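# Lay the towel flat beside the basket, then release

## Task

Get the towel lying flat on the table as a single unfolded layer, with at least a finger's width between it and the table edge, at least two fingers' width between it and the basket's rim, and more than a hand's width between it and the column of either arm. The basket must end upright with all of its base on the table, no more than three fingers' width from its starting spot and turned roughly as before. Finish by opening the grippers and pulling the arms away; anything that stays in place only because the robot holds it does not count.

## Robot and tools

Robot: two six-joint arms, left_arm and right_arm, each with a parallel two-finger gripper. Each arm's root sits in the scene frame at left_arm (-0.041, +0.267, 0) m, quat_wxyz (+0.999, 0, 0, -0.046), and right_arm (-0.036, -0.256, 0) m, quat_wxyz (+1.000, 0, 0, +0.016). Scene frame: origin on the tabletop midway between the arms, +x out over the table, +z up, left_arm on the +y side. The words left and right are arm names only, not image sides.

Joint order, used in every command row and every per-joint list in results: shoulder (joint2), elbow (joint3), waist (joint1), wrist pitch (joint4), wrist yaw (joint5), wrist roll (joint6). Stated ranges in radians: shoulder 0.000 to 3.142, elbow 0.000 to 3.142, waist -2.618 to 3.054, wrist pitch -1.571 to 1.571, wrist yaw -1.571 to 1.571, wrist roll -2.094 to 2.094. True ends may differ by up to 0.036 rad; a target beyond an end by more than 0.036 and farther out than the current angle is refused, and a target beyond the real end is clipped, reported as "joint sent to its limit". Friction can leave a joint up to about 0.031 rad short, and changes smaller than that may not move it.

A row is one flat list of 14 numbers covering both arms, even if only one moves: left_arm's six absolute joint angles (rad, order above) plus its gripper opening, then the same seven for right_arm. Opening runs -1 (closed) to +1 (fully open, pad gap 0.094 m); it is a target, not an offset. Optionally 12 more numbers in 0 to 1 can follow: stiffness multipliers on each joint's position gain, left's six then right's six, kept until changed.

Tools:
- execute_actions(actions): a list of actions; each action is a table of up to 15 rows, one row per 1/30 s step; a short table repeats its last row to fill 15 steps. An empty list just returns state and images.
- move(target, speed, blocking): target is one row of absolute joint angles; all joints travel proportionally so grippers trace curves. speed (rad/s, 0.01 to 2, default 0.5) caps the joint with the longest travel. Paths take 0.5 to 10 s and ignore obstacles and the other arm. Gripper values are applied immediately. blocking=false returns after 0.5 s while motion continues; check with wait(0), and call wait or stop before issuing new rows or moves. The result adds a move: line with the outcome (done, off_target, moving, held, fault), limits=held or limits=none, and each arm's joint farthest from target.
- wait(seconds): 0 to 10; arms hold their last command, running moves continue.
- stop(): brakes a running move; needs room, more when fast; fingers keep moving.
- zoom_image(camera, region): region [x0, y0, x1, y1] in pixels, at most 504 by 504, from cam_high, cam_low, cam_left_wrist or cam_right_wrist (all 504x504).
- read_manual(section): licence texts only, no motion.
- finished_scene(scene): ends the current scene (give its number) irreversibly and reports success; do it only once the towel and basket are settled and the arms are clear.

Results: each arm's gripper pose (end_effector_position in m, end_effector_quat_wxyz) in the scene frame; the position is the midpoint between finger pads, about 1 cm behind the tips, and grows less accurate at long reach. Fingers point along the gripper's +z and close along its y. Joint positions and Joint velocities list each arm's six joints then the pad gap (m). Joint targets shows what the joints are currently driven toward; resend those values to hold a joint still. grip_measured is the opening on the command scale (each gripper may read off by about 1 mm). "joint command not followed" means a clearance check altered some joint targets. FAULT and OVER-TEMPERATURE FAULT lines mean an arm was stopped; MOTOR HOT warns from 75 °C.

Motion limits: per step, each joint's target stays within a lead of its measured angle (waist 0.202, shoulder 0.258, elbow 0.238, wrist pitch 0.573, wrist yaw and roll 0.522 rad), and targets that would shift the gripper over 70 mm are scaled back, so big jumps take several actions and an unfinished motion should be recommanded.

Gripping: to hold something, command an opening below grip_measured, about 0.03 lower for a firm grip, less for lighter. Thin cloth (under 2 mm) gets reduced force. Objects held may be briefly pulled.

Avoid: knocking or dropping anything off the table (fails the task), tipping or shifting the basket, collisions or hard pressing between the arms, fast impacts and deep pushes past contact, and long loaded holds that overheat motors. At the end, open both grippers and lift the arms well away from the towel and basket.

Each tool is called after "Emit:" as name(argument=value, ...), one argument or row to a line, values as JSON.

## Session

Emit:
execute_actions(
  actions=[],
)

Scene clock: 0.00 s.
left_arm: end_effector_position=(+0.3744, +0.4229, +0.1395) grip_measured=+1.000 end_effector_quat_wxyz=(+0.124, +0.146, +0.949, +0.252) | right_arm: end_effector_position=(+0.1170, +0.1512, +0.1054) grip_measured=+1.000 end_effector_quat_wxyz=(-0.098, +0.422, +0.899, +0.065)
Joint names: [shoulder, elbow, waist, wrist pitch, wrist yaw, wrist roll]
Joint positions: left_arm=[ 1.828  1.518  0.308 -0.82  -0.373  0.606  0.094] | right_arm=[ 2.084  1.853  1.103 -1.207 -0.196  2.025  0.094]
Joint velocities: left_arm=[-0.012 -0.012  0.022  0.037 -0.051 -0.051  0.   ] | right_arm=[-0.002 -0.002  0.007  0.007 -0.066  0.11   0.   ]
Motor temperatures (°C, as the motors report them): left_arm=[22 20 22 23 20 22] | right_arm=[19 22 22 23 22 21]
Joint targets: left_arm=[1.828 1.518 0.308 -0.820 -0.373 0.606] | right_arm=[2.084 1.853 1.103 -1.207 -0.196 2.025]
Joint stiffness scale: left_arm=[1. 1. 1. 1. 1. 1.] | right_arm=[1. 1. 1. 1. 1. 1.]

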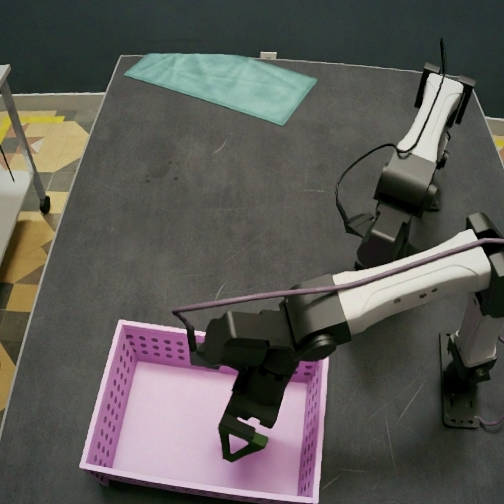

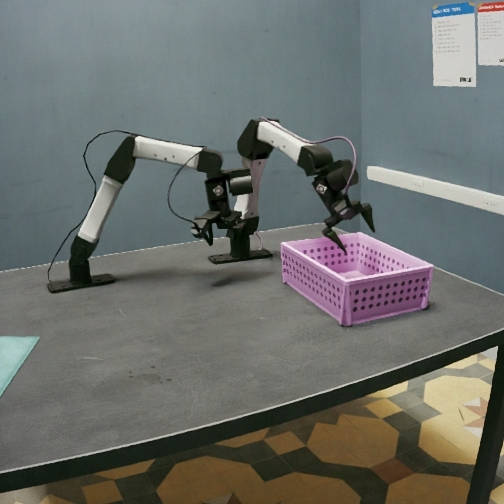

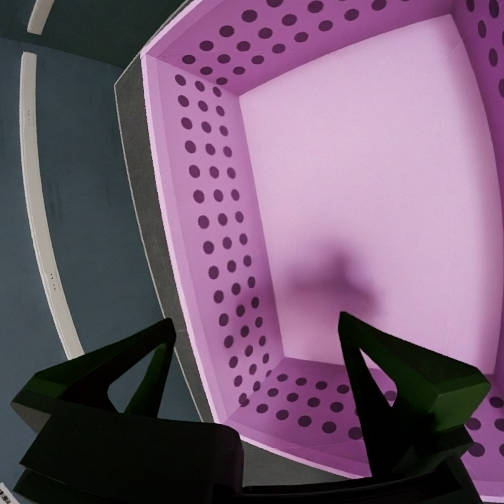

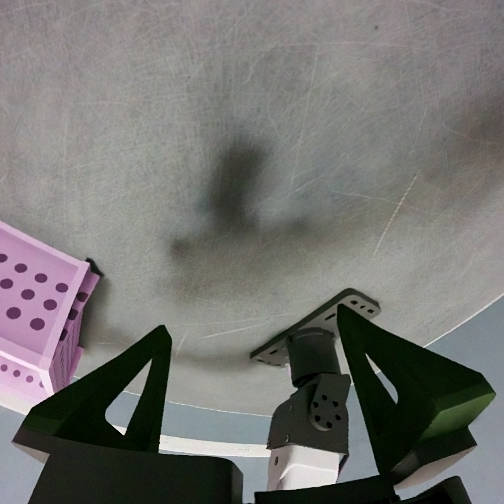

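Emit:
move(
  target=[1.45,1.518,0.308,-0.82,-0.373,0.606,1, 1.8,1.853,0.9,-1.207,-0.196,1.8,1],
  speed=0.6,
)

Emit:
move(
  target=[0.9,1.0,0.2,-0.9,0,0,1, 1.75,1.7,-0.7,-1.35,0,0,1],
  speed=0.9,
)

Scene clock: 32.83 s.
left_arm: end_effector_position=(+0.3359, +0.4144, +0.2915) grip_measured=+1.000 end_effector_quat_wxyz=(+0.289, +0.103, +0.899, +0.312) | right_arm: end_effector_position=(+0.1859, +0.1026, +0.2182) grip_measured=+1.000 end_effector_quat_wxyz=(-0.054, +0.395, +0.891, +0.216)
Joint names: [shoulder, elbow, waist, wrist pitch, wrist yaw, wrist roll]
Joint positions: left_arm=[ 1.451  1.518  0.308 -0.823 -0.373  0.606  0.094] | right_arm=[ 1.809  1.853  0.906 -1.207 -0.196  1.812  0.094]
Joint velocities: left_arm=[-0.002  0.007  0.012  0.139  0.007 -0.037  0.   ] | right_arm=[ 0.002  0.007  0.012  0.022 -0.051 -0.066  0.   ]
Motor temperatures (°C, as the motors report them): left_arm=[30 24 22 25 20 22] | right_arm=[26 25 22 23 22 21]
Joint targets: left_arm=[1.450 1.518 0.308 -0.820 -0.373 0.606] | right_arm=[1.800 1.853 0.900 -1.207 -0.196 1.800]
Joint stiffness scale: left_arm=[1. 1. 1. 1. 1. 1.] | right_arm=[1. 1. 1. 1. 1. 1.]
move: done; limits=none; left_arm: farthest joint: the wrist pitch, 0.003 radians from its target (0.000 radians at the start); right_arm: farthest joint: the wrist roll, 0.012 radians from its target (0.225 radians at the start)

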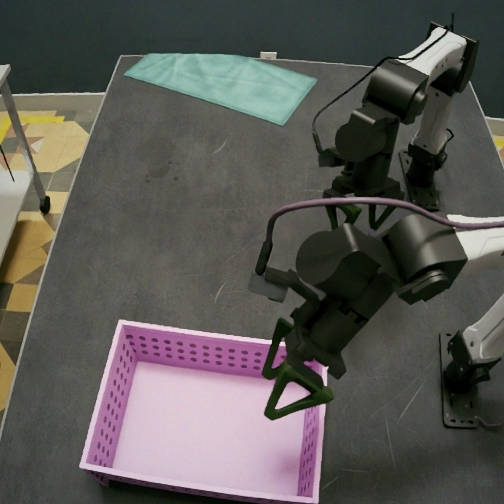

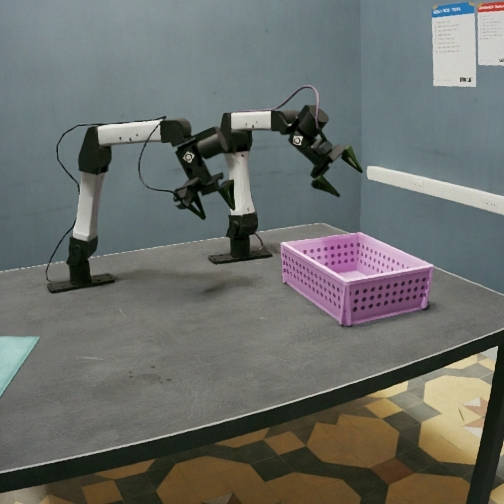

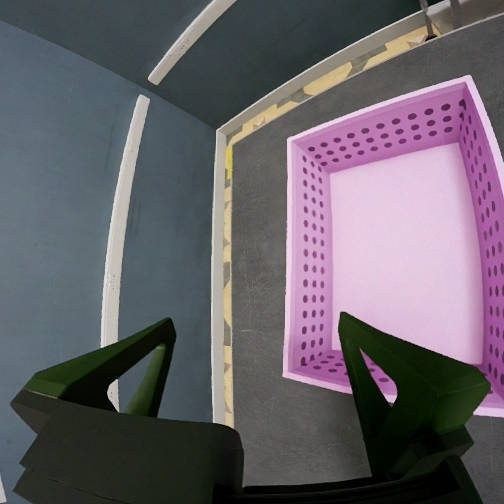

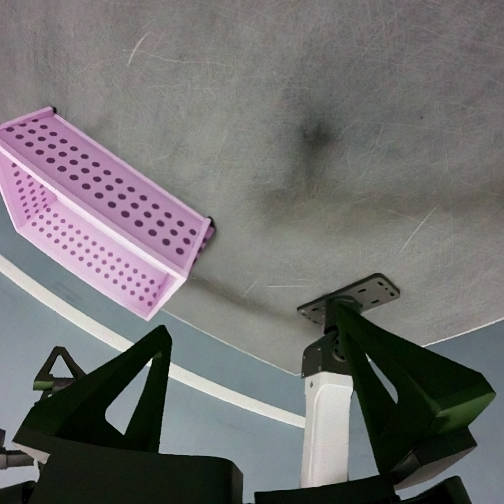

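Scene clock: 35.77 s.
left_arm: end_effector_position=(+0.2265, +0.3000, +0.2326) grip_measured=+1.000 end_effector_quat_wxyz=(+0.378, -0.052, +0.924, +0.027) | right_arm: end_effector_position=(+0.2527, -0.4820, +0.1785) grip_measured=+1.000 end_effector_quat_wxyz=(+0.090, +0.331, +0.939, -0.028)
Joint names: [shoulder, elbow, waist, wrist pitch, wrist yaw, wrist roll]
Joint positions: left_arm=[ 0.914  1.018  0.208 -0.896 -0.009  0.008  0.094] | right_arm=[ 1.773  1.724 -0.698 -1.334 -0.006  0.012  0.094]
Joint velocities: left_arm=[-0.007 -0.002 -0.012 -0.051  0.007 -0.051  0.   ] | right_arm=[-0.012  0.007 -0.017  0.007 -0.022 -0.051  0.   ]
Motor temperatures (°C, as the motors report them): left_arm=[29 24 22 25 20 22] | right_arm=[27 25 22 23 22 21]
Joint targets: left_arm=[0.900 1.000 0.200 -0.900 -0.000 0.000] | right_arm=[1.750 1.700 -0.700 -1.350 -0.000 -0.000]
Joint stiffness scale: left_arm=[1. 1. 1. 1. 1. 1.] | right_arm=[1. 1. 1. 1. 1. 1.]
move: off_target (right_arm); limits=none; left_arm: farthest joint: the elbow, 0.018 radians from its target (0.518 radians at the start); right_arm: farthest joint: the elbow, 0.024 radians from its target (0.153 radians at the start)

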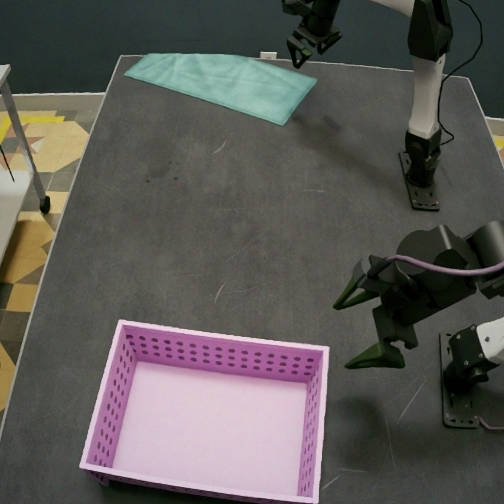

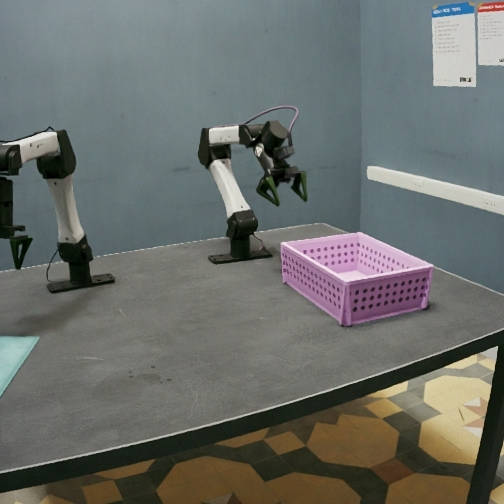

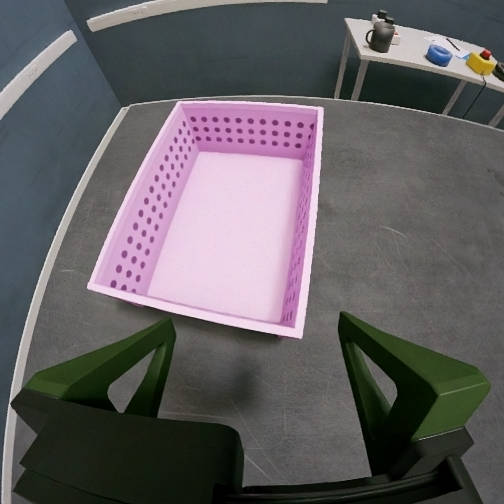

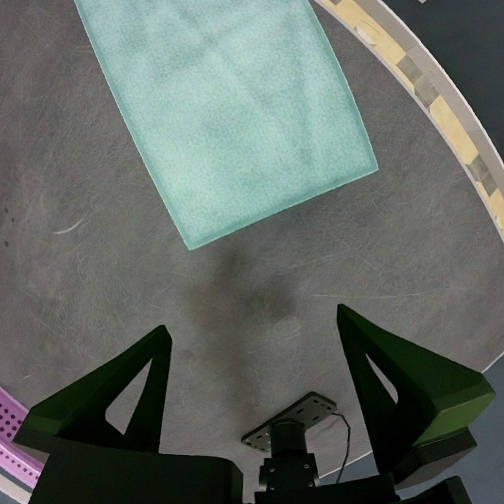

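Emit:
zoom_image(
  camera="cam_high",
  region=[110, 30, 340, 140],
)

Emit:
zoom_image(
  camera="cam_right_wrist",
  region=[60, 0, 400, 270],
)

Region (110, 30, 340, 140) of cam_high's 504x504 image, scaled by 2.191, with more detail than that image has; it fills the top 241 rows of this view, and the rest is white.

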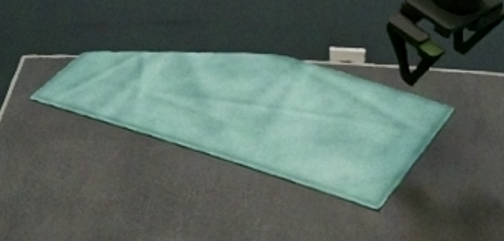

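Region (60, 0, 400, 270) of cam_right_wrist's 504x504 image, scaled by 1.482, with more detail than that image has; it fills the top 400 rows of this view, and the rest is white.

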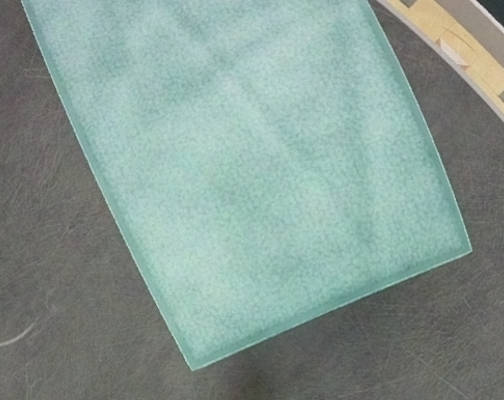

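Emit:
move(
  target=[0.6,0.7,0.2,-0.9,0,0,1, 2.188,1.857,-0.797,-1.24,0,-0.45,1],
  speed=0.6,
)

Scene clock: 85.13 s.
left_arm: end_effector_position=(+0.1707, +0.2935, +0.1736) grip_measured=+1.000 end_effector_quat_wxyz=(+0.374, -0.052, +0.926, +0.027) | right_arm: end_effector_position=(+0.2635, -0.5379, +0.0533) grip_measured=+1.000 end_effector_quat_wxyz=(-0.018, +0.159, +0.987, +0.015)
Joint names: [shoulder, elbow, waist, wrist pitch, wrist yaw, wrist roll]
Joint positions: left_arm=[ 0.614  0.717  0.208 -0.904 -0.008  0.008  0.094] | right_arm=[ 2.186  1.826 -0.788 -1.257 -0.006 -0.439  0.094]
Joint velocities: left_arm=[ 0.002 -0.007  0.002 -0.066 -0.037  0.037  0.   ] | right_arm=[-0.002 -0.007 -0.012  0.051  0.051  0.007  0.   ]
Motor temperatures (°C, as the motors report them): left_arm=[25 25 22 28 20 22] | right_arm=[30 25 22 23 22 21]
Joint targets: left_arm=[0.600 0.700 0.200 -0.900 0.000 0.000] | right_arm=[2.188 1.857 -0.797 -1.240 -0.000 -0.450]
Joint stiffness scale: left_arm=[1. 1. 1. 1. 1. 1.] | right_arm=[1. 1. 1. 1. 1. 1.]
move: off_target (right_arm); limits=none; left_arm: farthest joint: the elbow, 0.017 radians from its target (0.318 radians at the start); right_arm: farthest joint: the elbow, 0.031 radians from its target (0.133 radians at the start)

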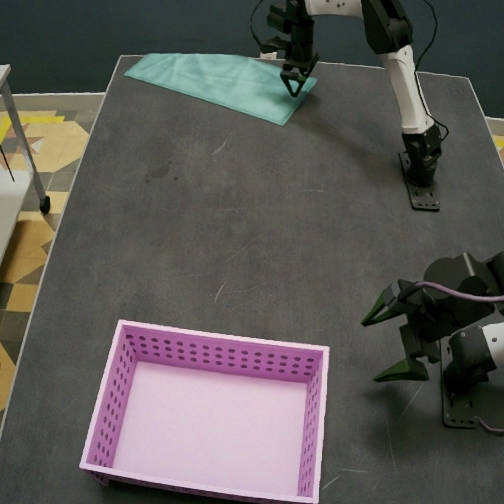

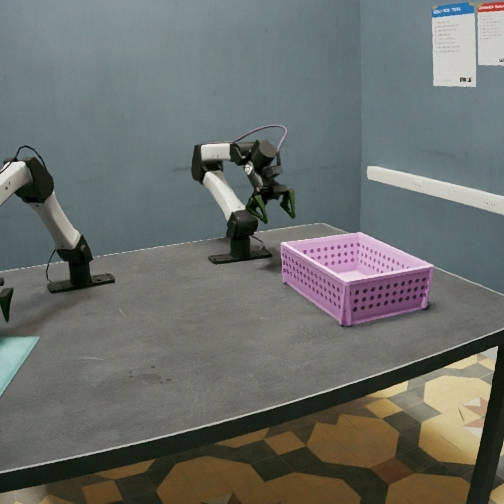

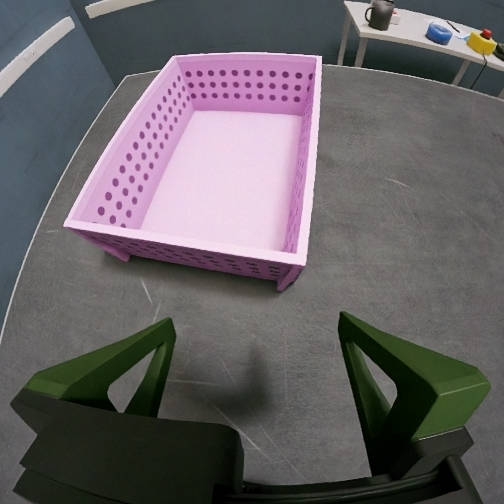

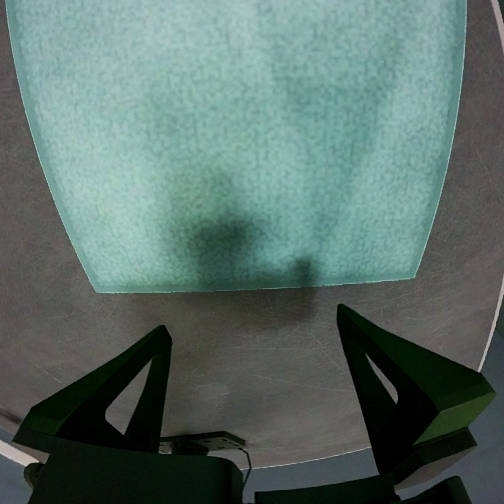

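Emit:
move(
  target=[0.6,0.7,0.2,-0.9,0,0,1, 2.206,1.705,-0.79,-1.06,0,-0.36,1],
  speed=0.3,
)

Scene clock: 133.93 s.
left_arm: end_effector_position=(+0.1707, +0.2935, +0.1736) grip_measured=+1.000 end_effector_quat_wxyz=(+0.374, -0.052, +0.926, +0.027) | right_arm: end_effector_position=(+0.2751, -0.5489, +0.0289) grip_measured=+1.000 end_effector_quat_wxyz=(+0.016, +0.192, +0.981, -0.007)
Joint names: [shoulder, elbow, waist, wrist pitch, wrist yaw, wrist roll]
Joint positions: left_arm=[ 0.614  0.717  0.208 -0.904 -0.008  0.007  0.094] | right_arm=[ 2.186  1.728 -0.788 -1.078 -0.006 -0.371  0.094]
Joint velocities: left_arm=[ 0.007  0.002 -0.017  0.081  0.022 -0.051  0.   ] | right_arm=[-0.012 -0.007 -0.012 -0.007 -0.007 -0.007  0.   ]
Motor temperatures (°C, as the motors report them): left_arm=[24 26 22 30 20 22] | right_arm=[34 30 22 23 22 21]
Joint targets: left_arm=[0.600 0.700 0.200 -0.900 -0.000 -0.000] | right_arm=[2.206 1.705 -0.790 -1.060 0.000 -0.360]
Joint stiffness scale: left_arm=[1. 1. 1. 1. 1. 1.] | right_arm=[1. 1. 1. 1. 1. 1.]
move: off_target (right_arm); limits=none; left_arm: farthest joint: the elbow, 0.017 radians from its target (0.017 radians at the start); right_arm: farthest joint: the elbow, 0.023 radians from its target (0.121 radians at the start)

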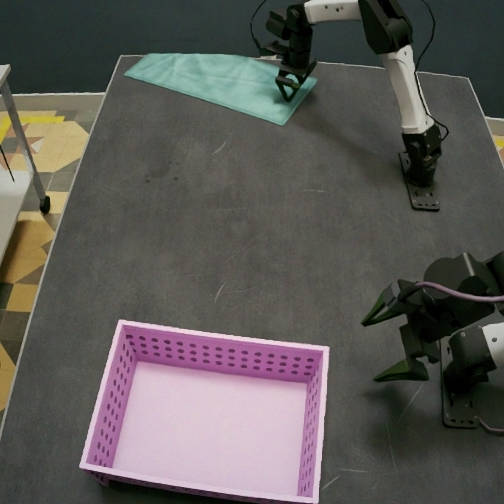

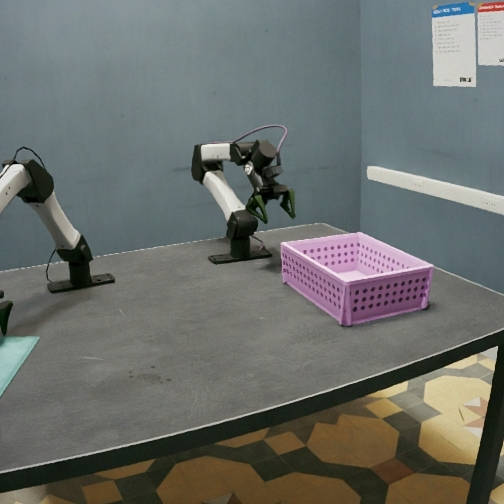

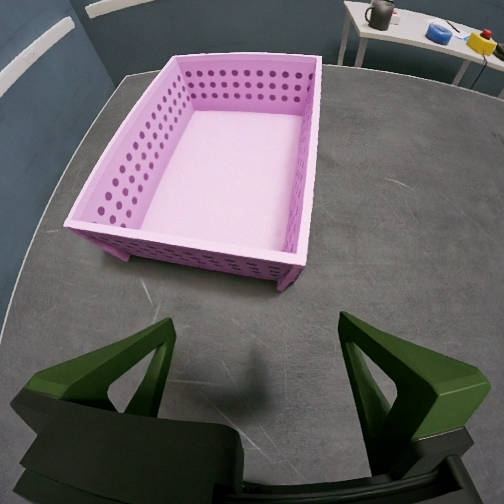

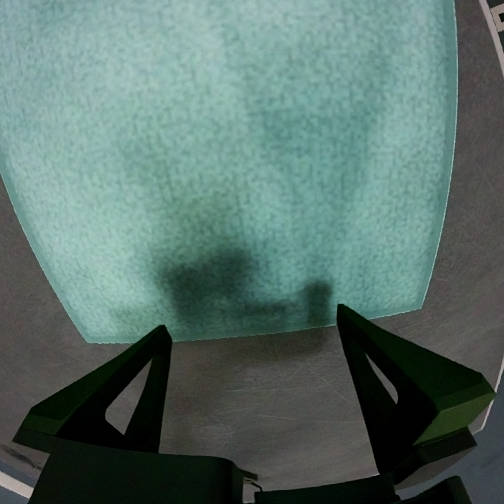

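Emit:
move(
  target=[0.6,0.7,0.2,-0.9,0,0,1, 2.245,1.705,-0.79,-1.06,0,-0.36,1],
  speed=0.1,
)

Scene clock: 137.47 s.
left_arm: end_effector_position=(+0.1707, +0.2935, +0.1736) grip_measured=+1.000 end_effector_quat_wxyz=(+0.374, -0.052, +0.926, +0.027) | right_arm: end_effector_position=(+0.2726, -0.5465, +0.0128) grip_measured=+1.000 end_effector_quat_wxyz=(-0.000, +0.192, +0.981, +0.003)
Joint names: [shoulder, elbow, waist, wrist pitch, wrist yaw, wrist roll]
Joint positions: left_arm=[ 0.614  0.717  0.208 -0.904 -0.008  0.007  0.094] | right_arm=[ 2.226  1.728 -0.788 -1.077 -0.006 -0.371  0.094]
Joint velocities: left_arm=[-0.012 -0.022  0.012 -0.051  0.007 -0.11   0.   ] | right_arm=[ 0.012 -0.017  0.007 -0.066  0.037 -0.037  0.   ]
Motor temperatures (°C, as the motors report them): left_arm=[24 26 22 31 20 22] | right_arm=[34 29 22 23 22 21]
Joint targets: left_arm=[0.600 0.700 0.200 -0.900 0.000 0.000] | right_arm=[2.245 1.705 -0.790 -1.060 -0.000 -0.360]
Joint stiffness scale: left_arm=[1. 1. 1. 1. 1. 1.] | right_arm=[1. 1. 1. 1. 1. 1.]
move: off_target (right_arm); limits=none; left_arm: farthest joint: the elbow, 0.017 radians from its target (0.017 radians at the start); right_arm: farthest joint: the elbow, 0.023 radians from its target (0.023 radians at the start)

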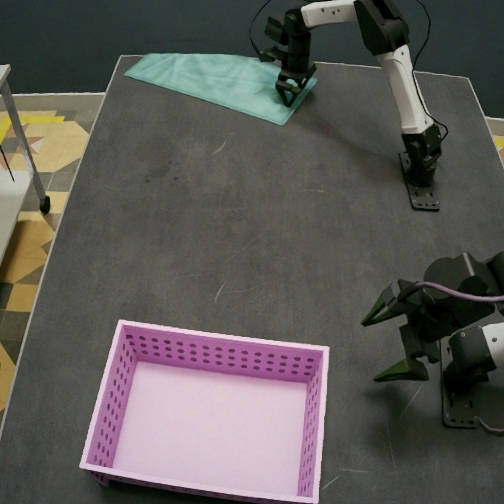

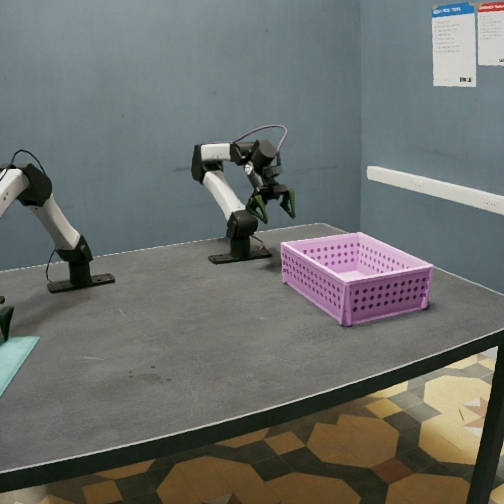

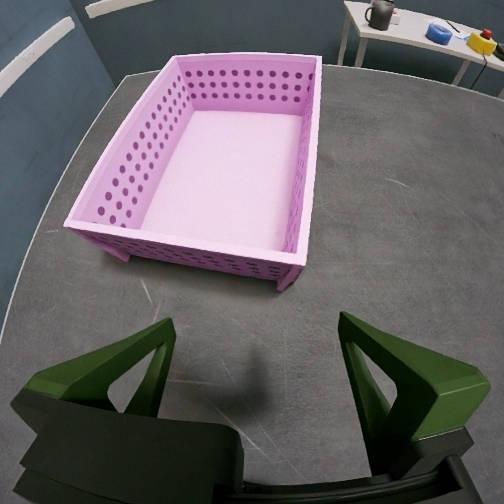

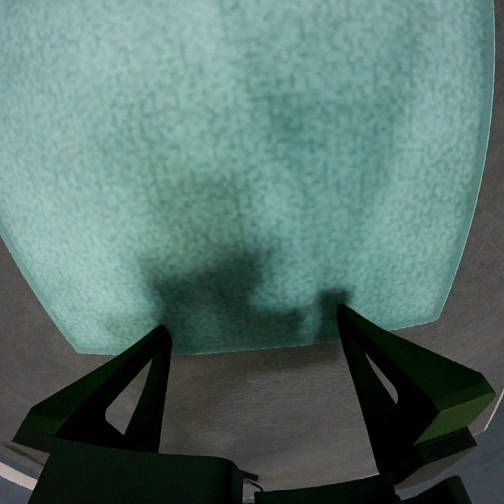

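Emit:
move(
  target=[0.6,0.7,0.2,-0.9,0,0,1, 2.28,1.705,-0.79,-1.06,0,-0.36,1],
  speed=0.1,
)

Scene clock: 141.20 s.
left_arm: end_effector_position=(+0.1707, +0.2935, +0.1736) grip_measured=+1.000 end_effector_quat_wxyz=(+0.374, -0.052, +0.926, +0.027) | right_arm: end_effector_position=(+0.2725, -0.5464, +0.0120) grip_measured=+1.000 end_effector_quat_wxyz=(-0.001, +0.192, +0.981, +0.004)
Joint names: [shoulder, elbow, waist, wrist pitch, wrist yaw, wrist roll]
Joint positions: left_arm=[ 0.614  0.717  0.208 -0.904 -0.008  0.007  0.094] | right_arm=[ 2.227  1.728 -0.788 -1.077 -0.006 -0.371  0.094]
Joint velocities: left_arm=[-0.007 -0.002 -0.002 -0.037  0.022 -0.037  0.   ] | right_arm=[-0.002  0.007 -0.007 -0.022  0.037 -0.081  0.   ]
Motor temperatures (°C, as the motors report them): left_arm=[24 26 22 31 20 22] | right_arm=[34 29 22 23 22 21]
Joint targets: left_arm=[0.600 0.700 0.200 -0.900 -0.000 -0.000] | right_arm=[2.280 1.705 -0.790 -1.060 0.000 -0.360]
Joint stiffness scale: left_arm=[1. 1. 1. 1. 1. 1.] | right_arm=[1. 1. 1. 1. 1. 1.]
move: off_target (right_arm); limits=none; left_arm: farthest joint: the elbow, 0.017 radians from its target (0.017 radians at the start); right_arm: farthest joint: the shoulder, 0.053 radians from its target (0.054 radians at the start)

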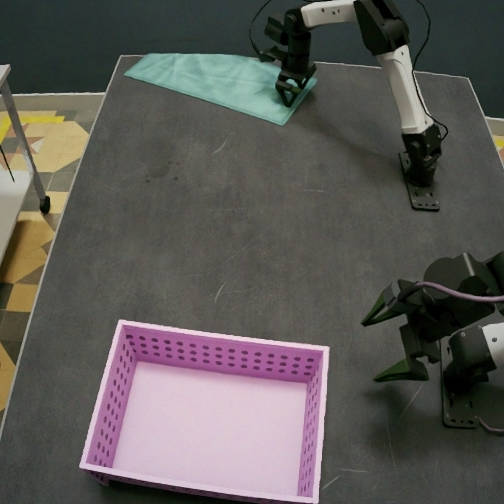

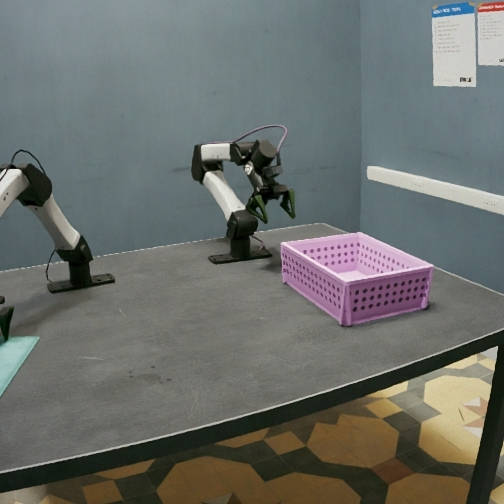

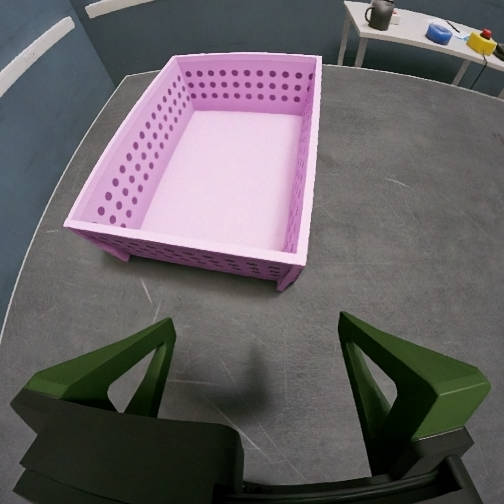

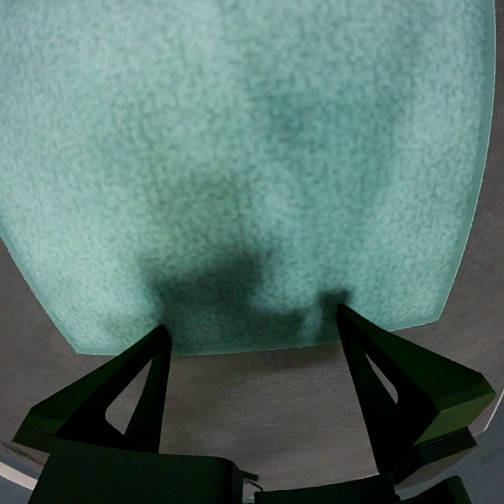

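Emit:
execute_actions(
  actions=[
    [[0.6,0.7,0.2,-0.9,0,0,1,2.266,1.685,-0.787,-1.053,0,-0.353,1],[0.6,0.7,0.2,-0.9,0,0,1,2.252,1.666,-0.784,-1.045,0,-0.346,1],[0.6,0.7,0.2,-0.9,0,0,1,2.239,1.646,-0.782,-1.038,0,-0.339,1],[0.6,0.7,0.2,-0.9,0,0,1,2.225,1.627,-0.779,-1.031,0,-0.332,1],[0.6,0.7,0.2,-0.9,0,0,1,2.211,1.607,-0.776,-1.023,0,-0.325,1],[0.6,0.7,0.2,-0.9,0,0,1,2.197,1.587,-0.773,-1.016,0,-0.318,1],[0.6,0.7,0.2,-0.9,0,0,1,2.184,1.568,-0.771,-1.009,0,-0.311,1],[0.6,0.7,0.2,-0.9,0,0,1,2.17,1.548,-0.768,-1.002,0,-0.304,1],[0.6,0.7,0.2,-0.9,0,0,1,2.156,1.529,-0.765,-0.994,0,-0.297,1],[0.6,0.7,0.2,-0.9,0,0,1,2.142,1.509,-0.762,-0.987,0,-0.29,1],[0.6,0.7,0.2,-0.9,0,0,1,2.129,1.489,-0.76,-0.98,0,-0.283,1],[0.6,0.7,0.2,-0.9,0,0,1,2.115,1.47,-0.757,-0.972,0,-0.276,1],[0.6,0.7,0.2,-0.9,0,0,1,2.101,1.45,-0.754,-0.965,0,-0.269,1],[0.6,0.7,0.2,-0.9,0,0,1,2.087,1.431,-0.751,-0.958,0,-0.262,1],[0.6,0.7,0.2,-0.9,0,0,1,2.074,1.411,-0.749,-0.95,0,-0.255,1]],
    [[0.6,0.7,0.2,-0.9,0,0,1,2.06,1.391,-0.746,-0.943,0,-0.248,1],[0.6,0.7,0.2,-0.9,0,0,1,2.046,1.372,-0.743,-0.936,0,-0.241,1],[0.6,0.7,0.2,-0.9,0,0,1,2.032,1.352,-0.74,-0.929,0,-0.234,1],[0.6,0.7,0.2,-0.9,0,0,1,2.019,1.333,-0.738,-0.921,0,-0.227,1],[0.6,0.7,0.2,-0.9,0,0,1,2.005,1.313,-0.735,-0.914,0,-0.22,1]],
  ],
)

Scene clock: 195.97 s.
left_arm: end_effector_position=(+0.1707, +0.2935, +0.1736) grip_measured=+1.000 end_effector_quat_wxyz=(+0.374, -0.052, +0.926, +0.027) | right_arm: end_effector_position=(+0.2420, -0.4971, +0.0116) grip_measured=+1.000 end_effector_quat_wxyz=(+0.013, +0.240, +0.971, -0.003)
Joint names: [shoulder, elbow, waist, wrist pitch, wrist yaw, wrist roll]
Joint positions: left_arm=[ 0.614  0.717  0.208 -0.904 -0.008  0.007  0.094] | right_arm=[ 1.996  1.362 -0.748 -0.913 -0.007 -0.231  0.094]
Joint velocities: left_arm=[-0.012  0.002 -0.007 -0.022 -0.066  0.007  0.   ] | right_arm=[-0.007 -0.012 -0.007 -0.007 -0.066 -0.022  0.   ]
Motor temperatures (°C, as the motors report them): left_arm=[23 27 22 32 20 22] | right_arm=[31 27 22 23 22 21]
Joint targets: left_arm=[0.600 0.700 0.200 -0.900 0.000 0.000] | right_arm=[2.005 1.313 -0.735 -0.914 -0.000 -0.220]
Joint stiffness scale: left_arm=[1. 1. 1. 1. 1. 1.] | right_arm=[1. 1. 1. 1. 1. 1.]

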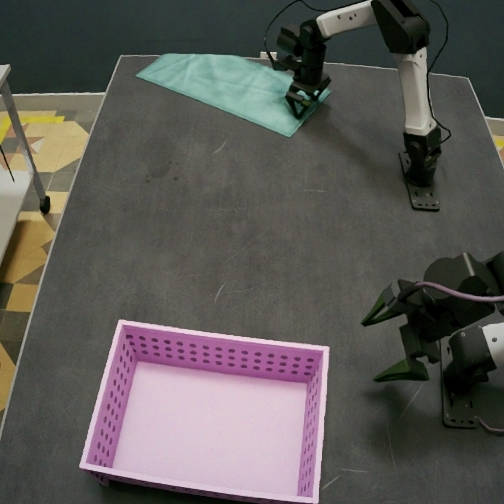

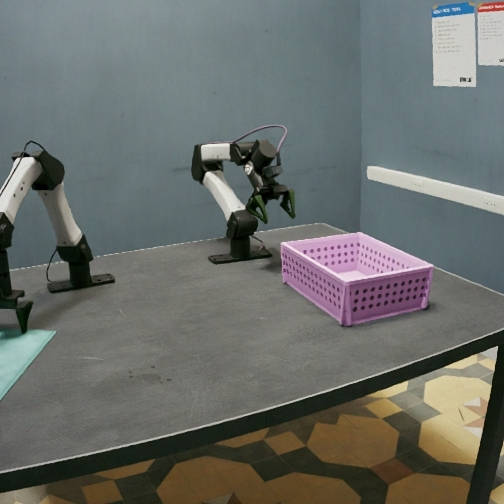

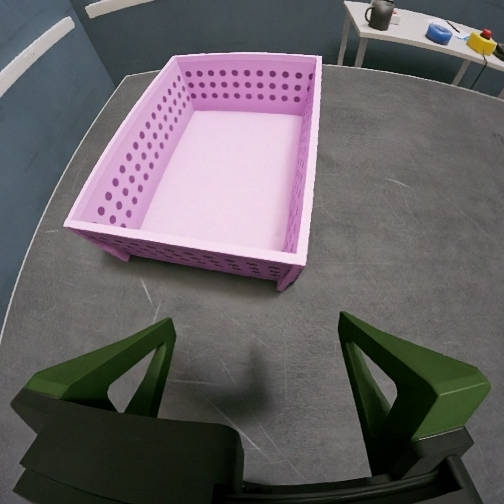

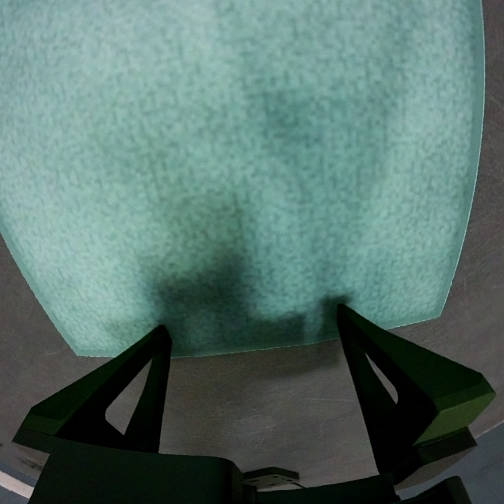

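Emit:
execute_actions(
  actions=[
    [[0.6,0.7,0.2,-0.9,0,0,1,1.992,1.294,-0.724,-0.91,0,-0.199,1],[0.6,0.7,0.2,-0.9,0,0,1,1.978,1.276,-0.712,-0.905,0,-0.177,1],[0.6,0.7,0.2,-0.9,0,0,1,1.965,1.257,-0.701,-0.901,0,-0.156,1],[0.6,0.7,0.2,-0.9,0,0,1,1.951,1.239,-0.69,-0.897,0,-0.135,1],[0.6,0.7,0.2,-0.9,0,0,1,1.938,1.22,-0.678,-0.893,0,-0.113,1],[0.6,0.7,0.2,-0.9,0,0,1,1.925,1.202,-0.667,-0.888,0,-0.092,1],[0.6,0.7,0.2,-0.9,0,0,1,1.911,1.183,-0.656,-0.884,0,-0.071,1],[0.6,0.7,0.2,-0.9,0,0,1,1.898,1.165,-0.644,-0.88,0,-0.049,1],[0.6,0.7,0.2,-0.9,0,0,1,1.884,1.146,-0.633,-0.876,0,-0.028,1],[0.6,0.7,0.2,-0.9,0,0,1,1.871,1.128,-0.622,-0.871,0,-0.007,1],[0.6,0.7,0.2,-0.9,0,0,1,1.858,1.109,-0.61,-0.867,0,0.015,1],[0.6,0.7,0.2,-0.9,0,0,1,1.844,1.091,-0.599,-0.863,0,0.036,1],[0.6,0.7,0.2,-0.9,0,0,1,1.831,1.072,-0.588,-0.859,0,0.057,1],[0.6,0.7,0.2,-0.9,0,0,1,1.817,1.054,-0.576,-0.854,0,0.079,1],[0.6,0.7,0.2,-0.9,0,0,1,1.804,1.035,-0.565,-0.85,0,0.1,1]],
    [[0.6,0.7,0.2,-0.9,0,0,1,1.797,1.026,-0.545,-0.848,0,0.132,1],[0.6,0.7,0.2,-0.9,0,0,1,1.79,1.018,-0.525,-0.847,0,0.164,1],[0.6,0.7,0.2,-0.9,0,0,1,1.783,1.009,-0.504,-0.845,0,0.196,1],[0.6,0.7,0.2,-0.9,0,0,1,1.776,1.001,-0.484,-0.843,0,0.228,1],[0.6,0.7,0.2,-0.9,0,0,1,1.769,0.992,-0.464,-0.842,0,0.26,1],[0.6,0.7,0.2,-0.9,0,0,1,1.762,0.984,-0.444,-0.84,0,0.292,1],[0.6,0.7,0.2,-0.9,0,0,1,1.755,0.975,-0.424,-0.838,0,0.324,1],[0.6,0.7,0.2,-0.9,0,0,1,1.749,0.967,-0.403,-0.837,0,0.356,1],[0.6,0.7,0.2,-0.9,0,0,1,1.742,0.958,-0.383,-0.835,0,0.388,1],[0.6,0.7,0.2,-0.9,0,0,1,1.735,0.95,-0.363,-0.833,0,0.42,1],[0.6,0.7,0.2,-0.9,0,0,1,1.728,0.941,-0.343,-0.832,0,0.452,1],[0.6,0.7,0.2,-0.9,0,0,1,1.721,0.933,-0.323,-0.83,0,0.484,1],[0.6,0.7,0.2,-0.9,0,0,1,1.714,0.924,-0.302,-0.828,0,0.516,1],[0.6,0.7,0.2,-0.9,0,0,1,1.707,0.916,-0.282,-0.827,0,0.548,1],[0.6,0.7,0.2,-0.9,0,0,1,1.7,0.907,-0.262,-0.825,0,0.58,1]],
    [[0.6,0.7,0.2,-0.9,0,0,1,1.7,0.907,-0.262,-0.825,0,0.58,1]],
  ],
)

Scene clock: 222.30 s.
left_arm: end_effector_position=(+0.1707, +0.2935, +0.1736) grip_measured=+1.000 end_effector_quat_wxyz=(+0.374, -0.052, +0.926, +0.027) | right_arm: end_effector_position=(+0.2336, -0.3241, +0.0110) grip_measured=+1.000 end_effector_quat_wxyz=(+0.010, +0.388, +0.922, -0.001)
Joint names: [shoulder, elbow, waist, wrist pitch, wrist yaw, wrist roll]
Joint positions: left_arm=[ 0.614  0.717  0.208 -0.904 -0.008  0.007  0.094] | right_arm=[ 1.688  0.957 -0.275 -0.821  0.005  0.553  0.094]
Joint velocities: left_arm=[ 0.002  0.027  0.002  0.022  0.007 -0.037  0.   ] | right_arm=[ 0.002 -0.022 -0.007  0.022 -0.007 -0.051  0.   ]
Motor temperatures (°C, as the motors report them): left_arm=[23 27 22 33 20 22] | right_arm=[31 26 22 23 22 21]
Joint targets: left_arm=[0.600 0.700 0.200 -0.900 -0.000 0.000] | right_arm=[1.700 0.907 -0.262 -0.825 0.000 0.580]
Joint stiffness scale: left_arm=[1. 1. 1. 1. 1. 1.] | right_arm=[1. 1. 1. 1. 1. 1.]

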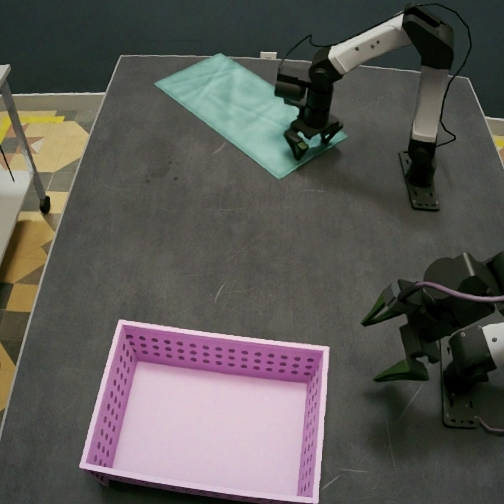

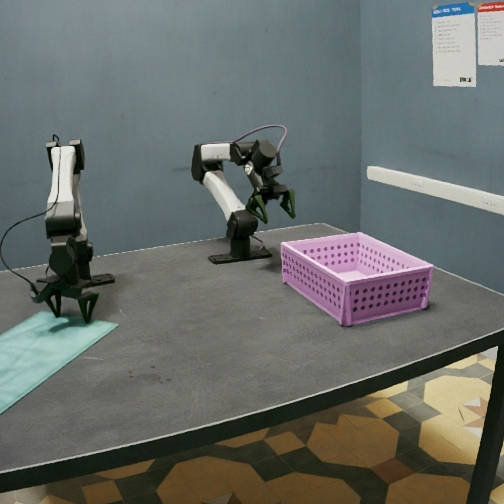

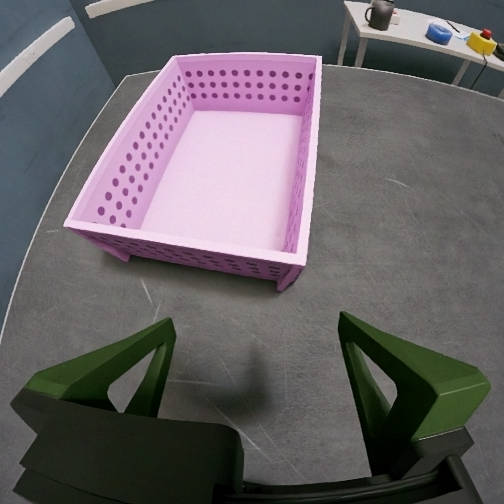

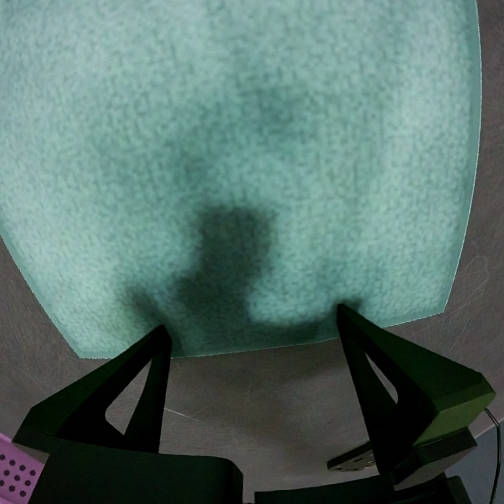

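Emit:
execute_actions(
  actions=[
    [[0.6,0.7,0.2,-0.9,0,0,1,1.707,0.917,-0.24,-0.827,0,0.615,1],[0.6,0.7,0.2,-0.9,0,0,1,1.714,0.927,-0.218,-0.829,0,0.651,1],[0.6,0.7,0.2,-0.9,0,0,1,1.721,0.937,-0.196,-0.831,0,0.686,1],[0.6,0.7,0.2,-0.9,0,0,1,1.728,0.946,-0.174,-0.833,0,0.721,1],[0.6,0.7,0.2,-0.9,0,0,1,1.735,0.956,-0.152,-0.835,0,0.757,1],[0.6,0.7,0.2,-0.9,0,0,1,1.742,0.966,-0.13,-0.837,0,0.792,1],[0.6,0.7,0.2,-0.9,0,0,1,1.749,0.976,-0.108,-0.839,0,0.827,1],[0.6,0.7,0.2,-0.9,0,0,1,1.755,0.986,-0.087,-0.841,0,0.863,1],[0.6,0.7,0.2,-0.9,0,0,1,1.762,0.996,-0.065,-0.843,0,0.898,1],[0.6,0.7,0.2,-0.9,0,0,1,1.769,1.006,-0.043,-0.845,0,0.933,1],[0.6,0.7,0.2,-0.9,0,0,1,1.776,1.016,-0.021,-0.847,0,0.969,1],[0.6,0.7,0.2,-0.9,0,0,1,1.783,1.025,0.001,-0.849,0,1.004,1],[0.6,0.7,0.2,-0.9,0,0,1,1.79,1.035,0.023,-0.851,0,1.039,1],[0.6,0.7,0.2,-0.9,0,0,1,1.797,1.045,0.045,-0.853,0,1.075,1],[0.6,0.7,0.2,-0.9,0,0,1,1.804,1.055,0.067,-0.855,0,1.11,1]],
    [[0.6,0.7,0.2,-0.9,0,0,1,1.817,1.073,0.083,-0.86,0,1.139,1],[0.6,0.7,0.2,-0.9,0,0,1,1.83,1.09,0.1,-0.865,0,1.167,1],[0.6,0.7,0.2,-0.9,0,0,1,1.843,1.108,0.116,-0.87,0,1.196,1],[0.6,0.7,0.2,-0.9,0,0,1,1.855,1.126,0.132,-0.875,0,1.225,1],[0.6,0.7,0.2,-0.9,0,0,1,1.868,1.143,0.149,-0.88,0,1.253,1],[0.6,0.7,0.2,-0.9,0,0,1,1.881,1.161,0.165,-0.885,0,1.282,1],[0.6,0.7,0.2,-0.9,0,0,1,1.894,1.179,0.181,-0.89,0,1.311,1],[0.6,0.7,0.2,-0.9,0,0,1,1.907,1.196,0.198,-0.895,0,1.339,1],[0.6,0.7,0.2,-0.9,0,0,1,1.92,1.214,0.214,-0.9,0,1.368,1],[0.6,0.7,0.2,-0.9,0,0,1,1.933,1.232,0.23,-0.905,0,1.397,1],[0.6,0.7,0.2,-0.9,0,0,1,1.946,1.249,0.247,-0.91,0,1.425,1],[0.6,0.7,0.2,-0.9,0,0,1,1.958,1.267,0.263,-0.915,0,1.454,1],[0.6,0.7,0.2,-0.9,0,0,1,1.971,1.285,0.279,-0.92,0,1.483,1],[0.6,0.7,0.2,-0.9,0,0,1,1.984,1.302,0.296,-0.925,0,1.511,1],[0.6,0.7,0.2,-0.9,0,0,1,1.997,1.32,0.312,-0.93,0,1.54,1]],
    [[0.6,0.7,0.2,-0.9,0,0,1,1.997,1.32,0.312,-0.93,0,1.54,1]],
  ],
)

Scene clock: 251.80 s.
left_arm: end_effector_position=(+0.1707, +0.2935, +0.1736) grip_measured=+1.000 end_effector_quat_wxyz=(+0.374, -0.052, +0.926, +0.027) | right_arm: end_effector_position=(+0.2988, -0.1422, +0.0119) grip_measured=+1.000 end_effector_quat_wxyz=(+0.009, +0.557, +0.831, +0.000)
Joint names: [shoulder, elbow, waist, wrist pitch, wrist yaw, wrist roll]
Joint positions: left_arm=[ 0.614  0.717  0.208 -0.904 -0.008  0.007  0.094] | right_arm=[ 1.957  1.308  0.304 -0.91   0.015  1.516  0.094]
Joint velocities: left_arm=[ 0.012 -0.012  0.002  0.007  0.007 -0.007  0.   ] | right_arm=[ 0.012  0.012 -0.007  0.066  0.037  0.007  0.   ]
Motor temperatures (°C, as the motors report them): left_arm=[23 28 22 34 20 22] | right_arm=[29 25 22 23 22 21]
Joint targets: left_arm=[0.600 0.700 0.200 -0.900 0.000 0.000] | right_arm=[1.997 1.320 0.312 -0.930 0.000 1.540]
Joint stiffness scale: left_arm=[1. 1. 1. 1. 1. 1.] | right_arm=[1. 1. 1. 1. 1. 1.]

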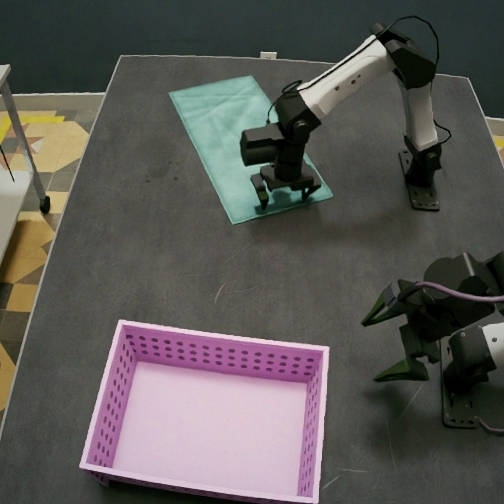

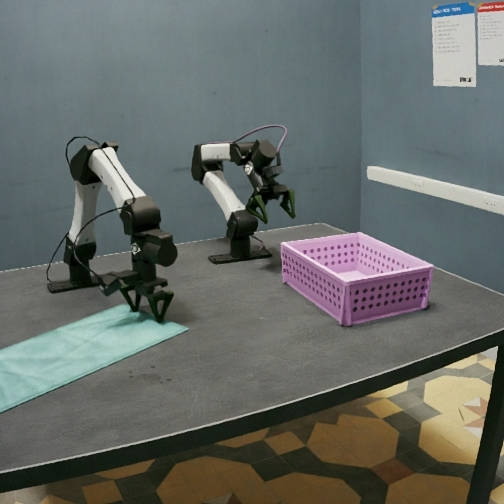

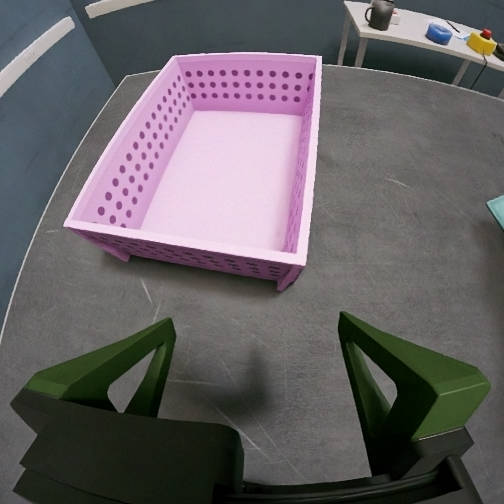

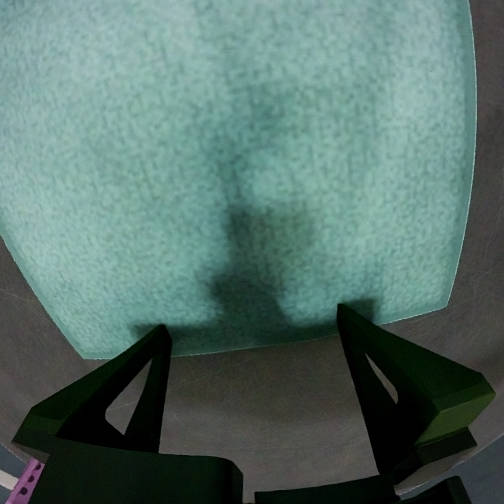

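Emit:
move(
  target=[0.6,0.7,0.2,-0.9,0,0,1, 0.9,1.05,0.31,-1.3,0,1.52,1],
  speed=0.8,
)

Emit:
zoom_image(
  camera="cam_high",
  region=[140, 40, 460, 260],
)

Scene clock: 261.30 s.
left_arm: end_effector_position=(+0.1707, +0.2935, +0.1736) grip_measured=+1.000 end_effector_quat_wxyz=(+0.374, -0.052, +0.926, +0.027) | right_arm: end_effector_position=(+0.1504, -0.1926, +0.1994) grip_measured=+1.000 end_effector_quat_wxyz=(+0.137, +0.544, +0.809, +0.176)
Joint names: [shoulder, elbow, waist, wrist pitch, wrist yaw, wrist roll]
Joint positions: left_arm=[ 0.614  0.717  0.208 -0.904 -0.008  0.007  0.094] | right_arm=[ 0.911  1.074  0.304 -1.284  0.008  1.518  0.094]
Joint velocities: left_arm=[-0.007  0.017 -0.002  0.022 -0.037 -0.007  0.   ] | right_arm=[ 0.007  0.007  0.002 -0.066 -0.037 -0.066  0.   ]
Motor temperatures (°C, as the motors report them): left_arm=[23 28 22 34 20 22] | right_arm=[29 26 22 23 22 21]
Joint targets: left_arm=[0.600 0.700 0.200 -0.900 -0.000 -0.000] | right_arm=[0.900 1.050 0.310 -1.300 -0.000 1.520]
Joint stiffness scale: left_arm=[1. 1. 1. 1. 1. 1.] | right_arm=[1. 1. 1. 1. 1. 1.]
move: off_target (right_arm); limits=none; left_arm: farthest joint: the elbow, 0.017 radians from its target (0.017 radians at the start); right_arm: farthest joint: the elbow, 0.024 radians from its target (0.258 radians at the start)

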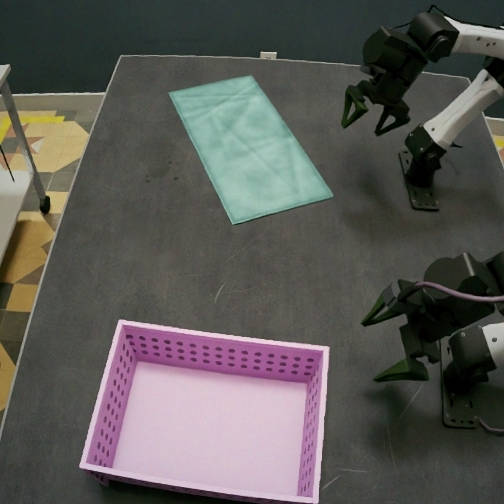

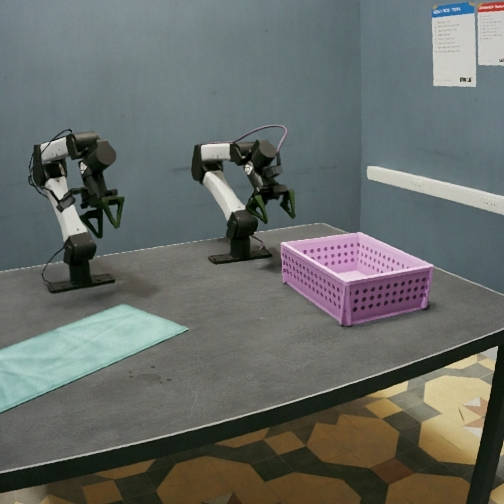

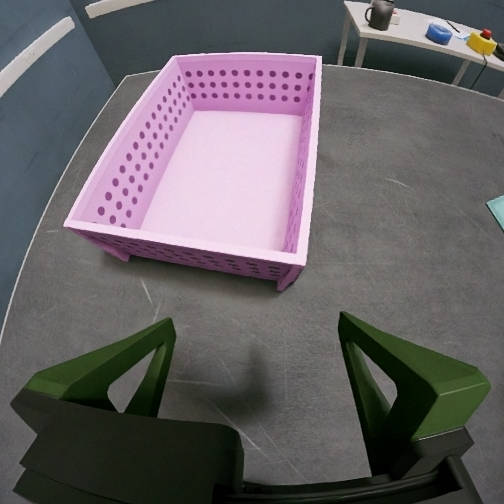

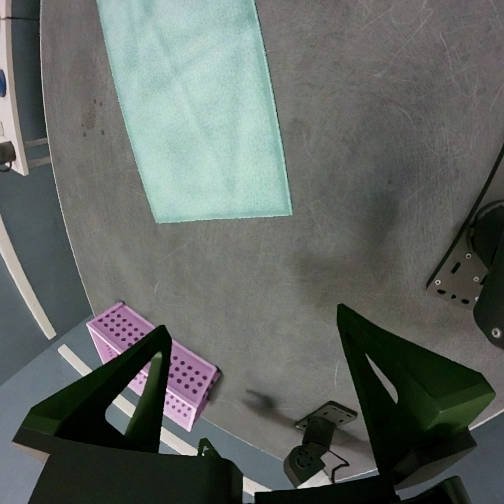

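Region (140, 40, 460, 260) of cam_high's 504x504 image, scaled by 1.575, with more detail than that image has; it fills the top 346 rows of this view, and the rest is white.

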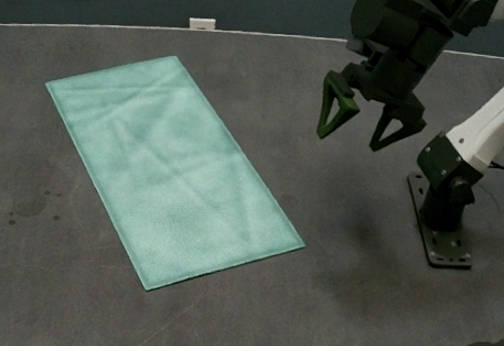

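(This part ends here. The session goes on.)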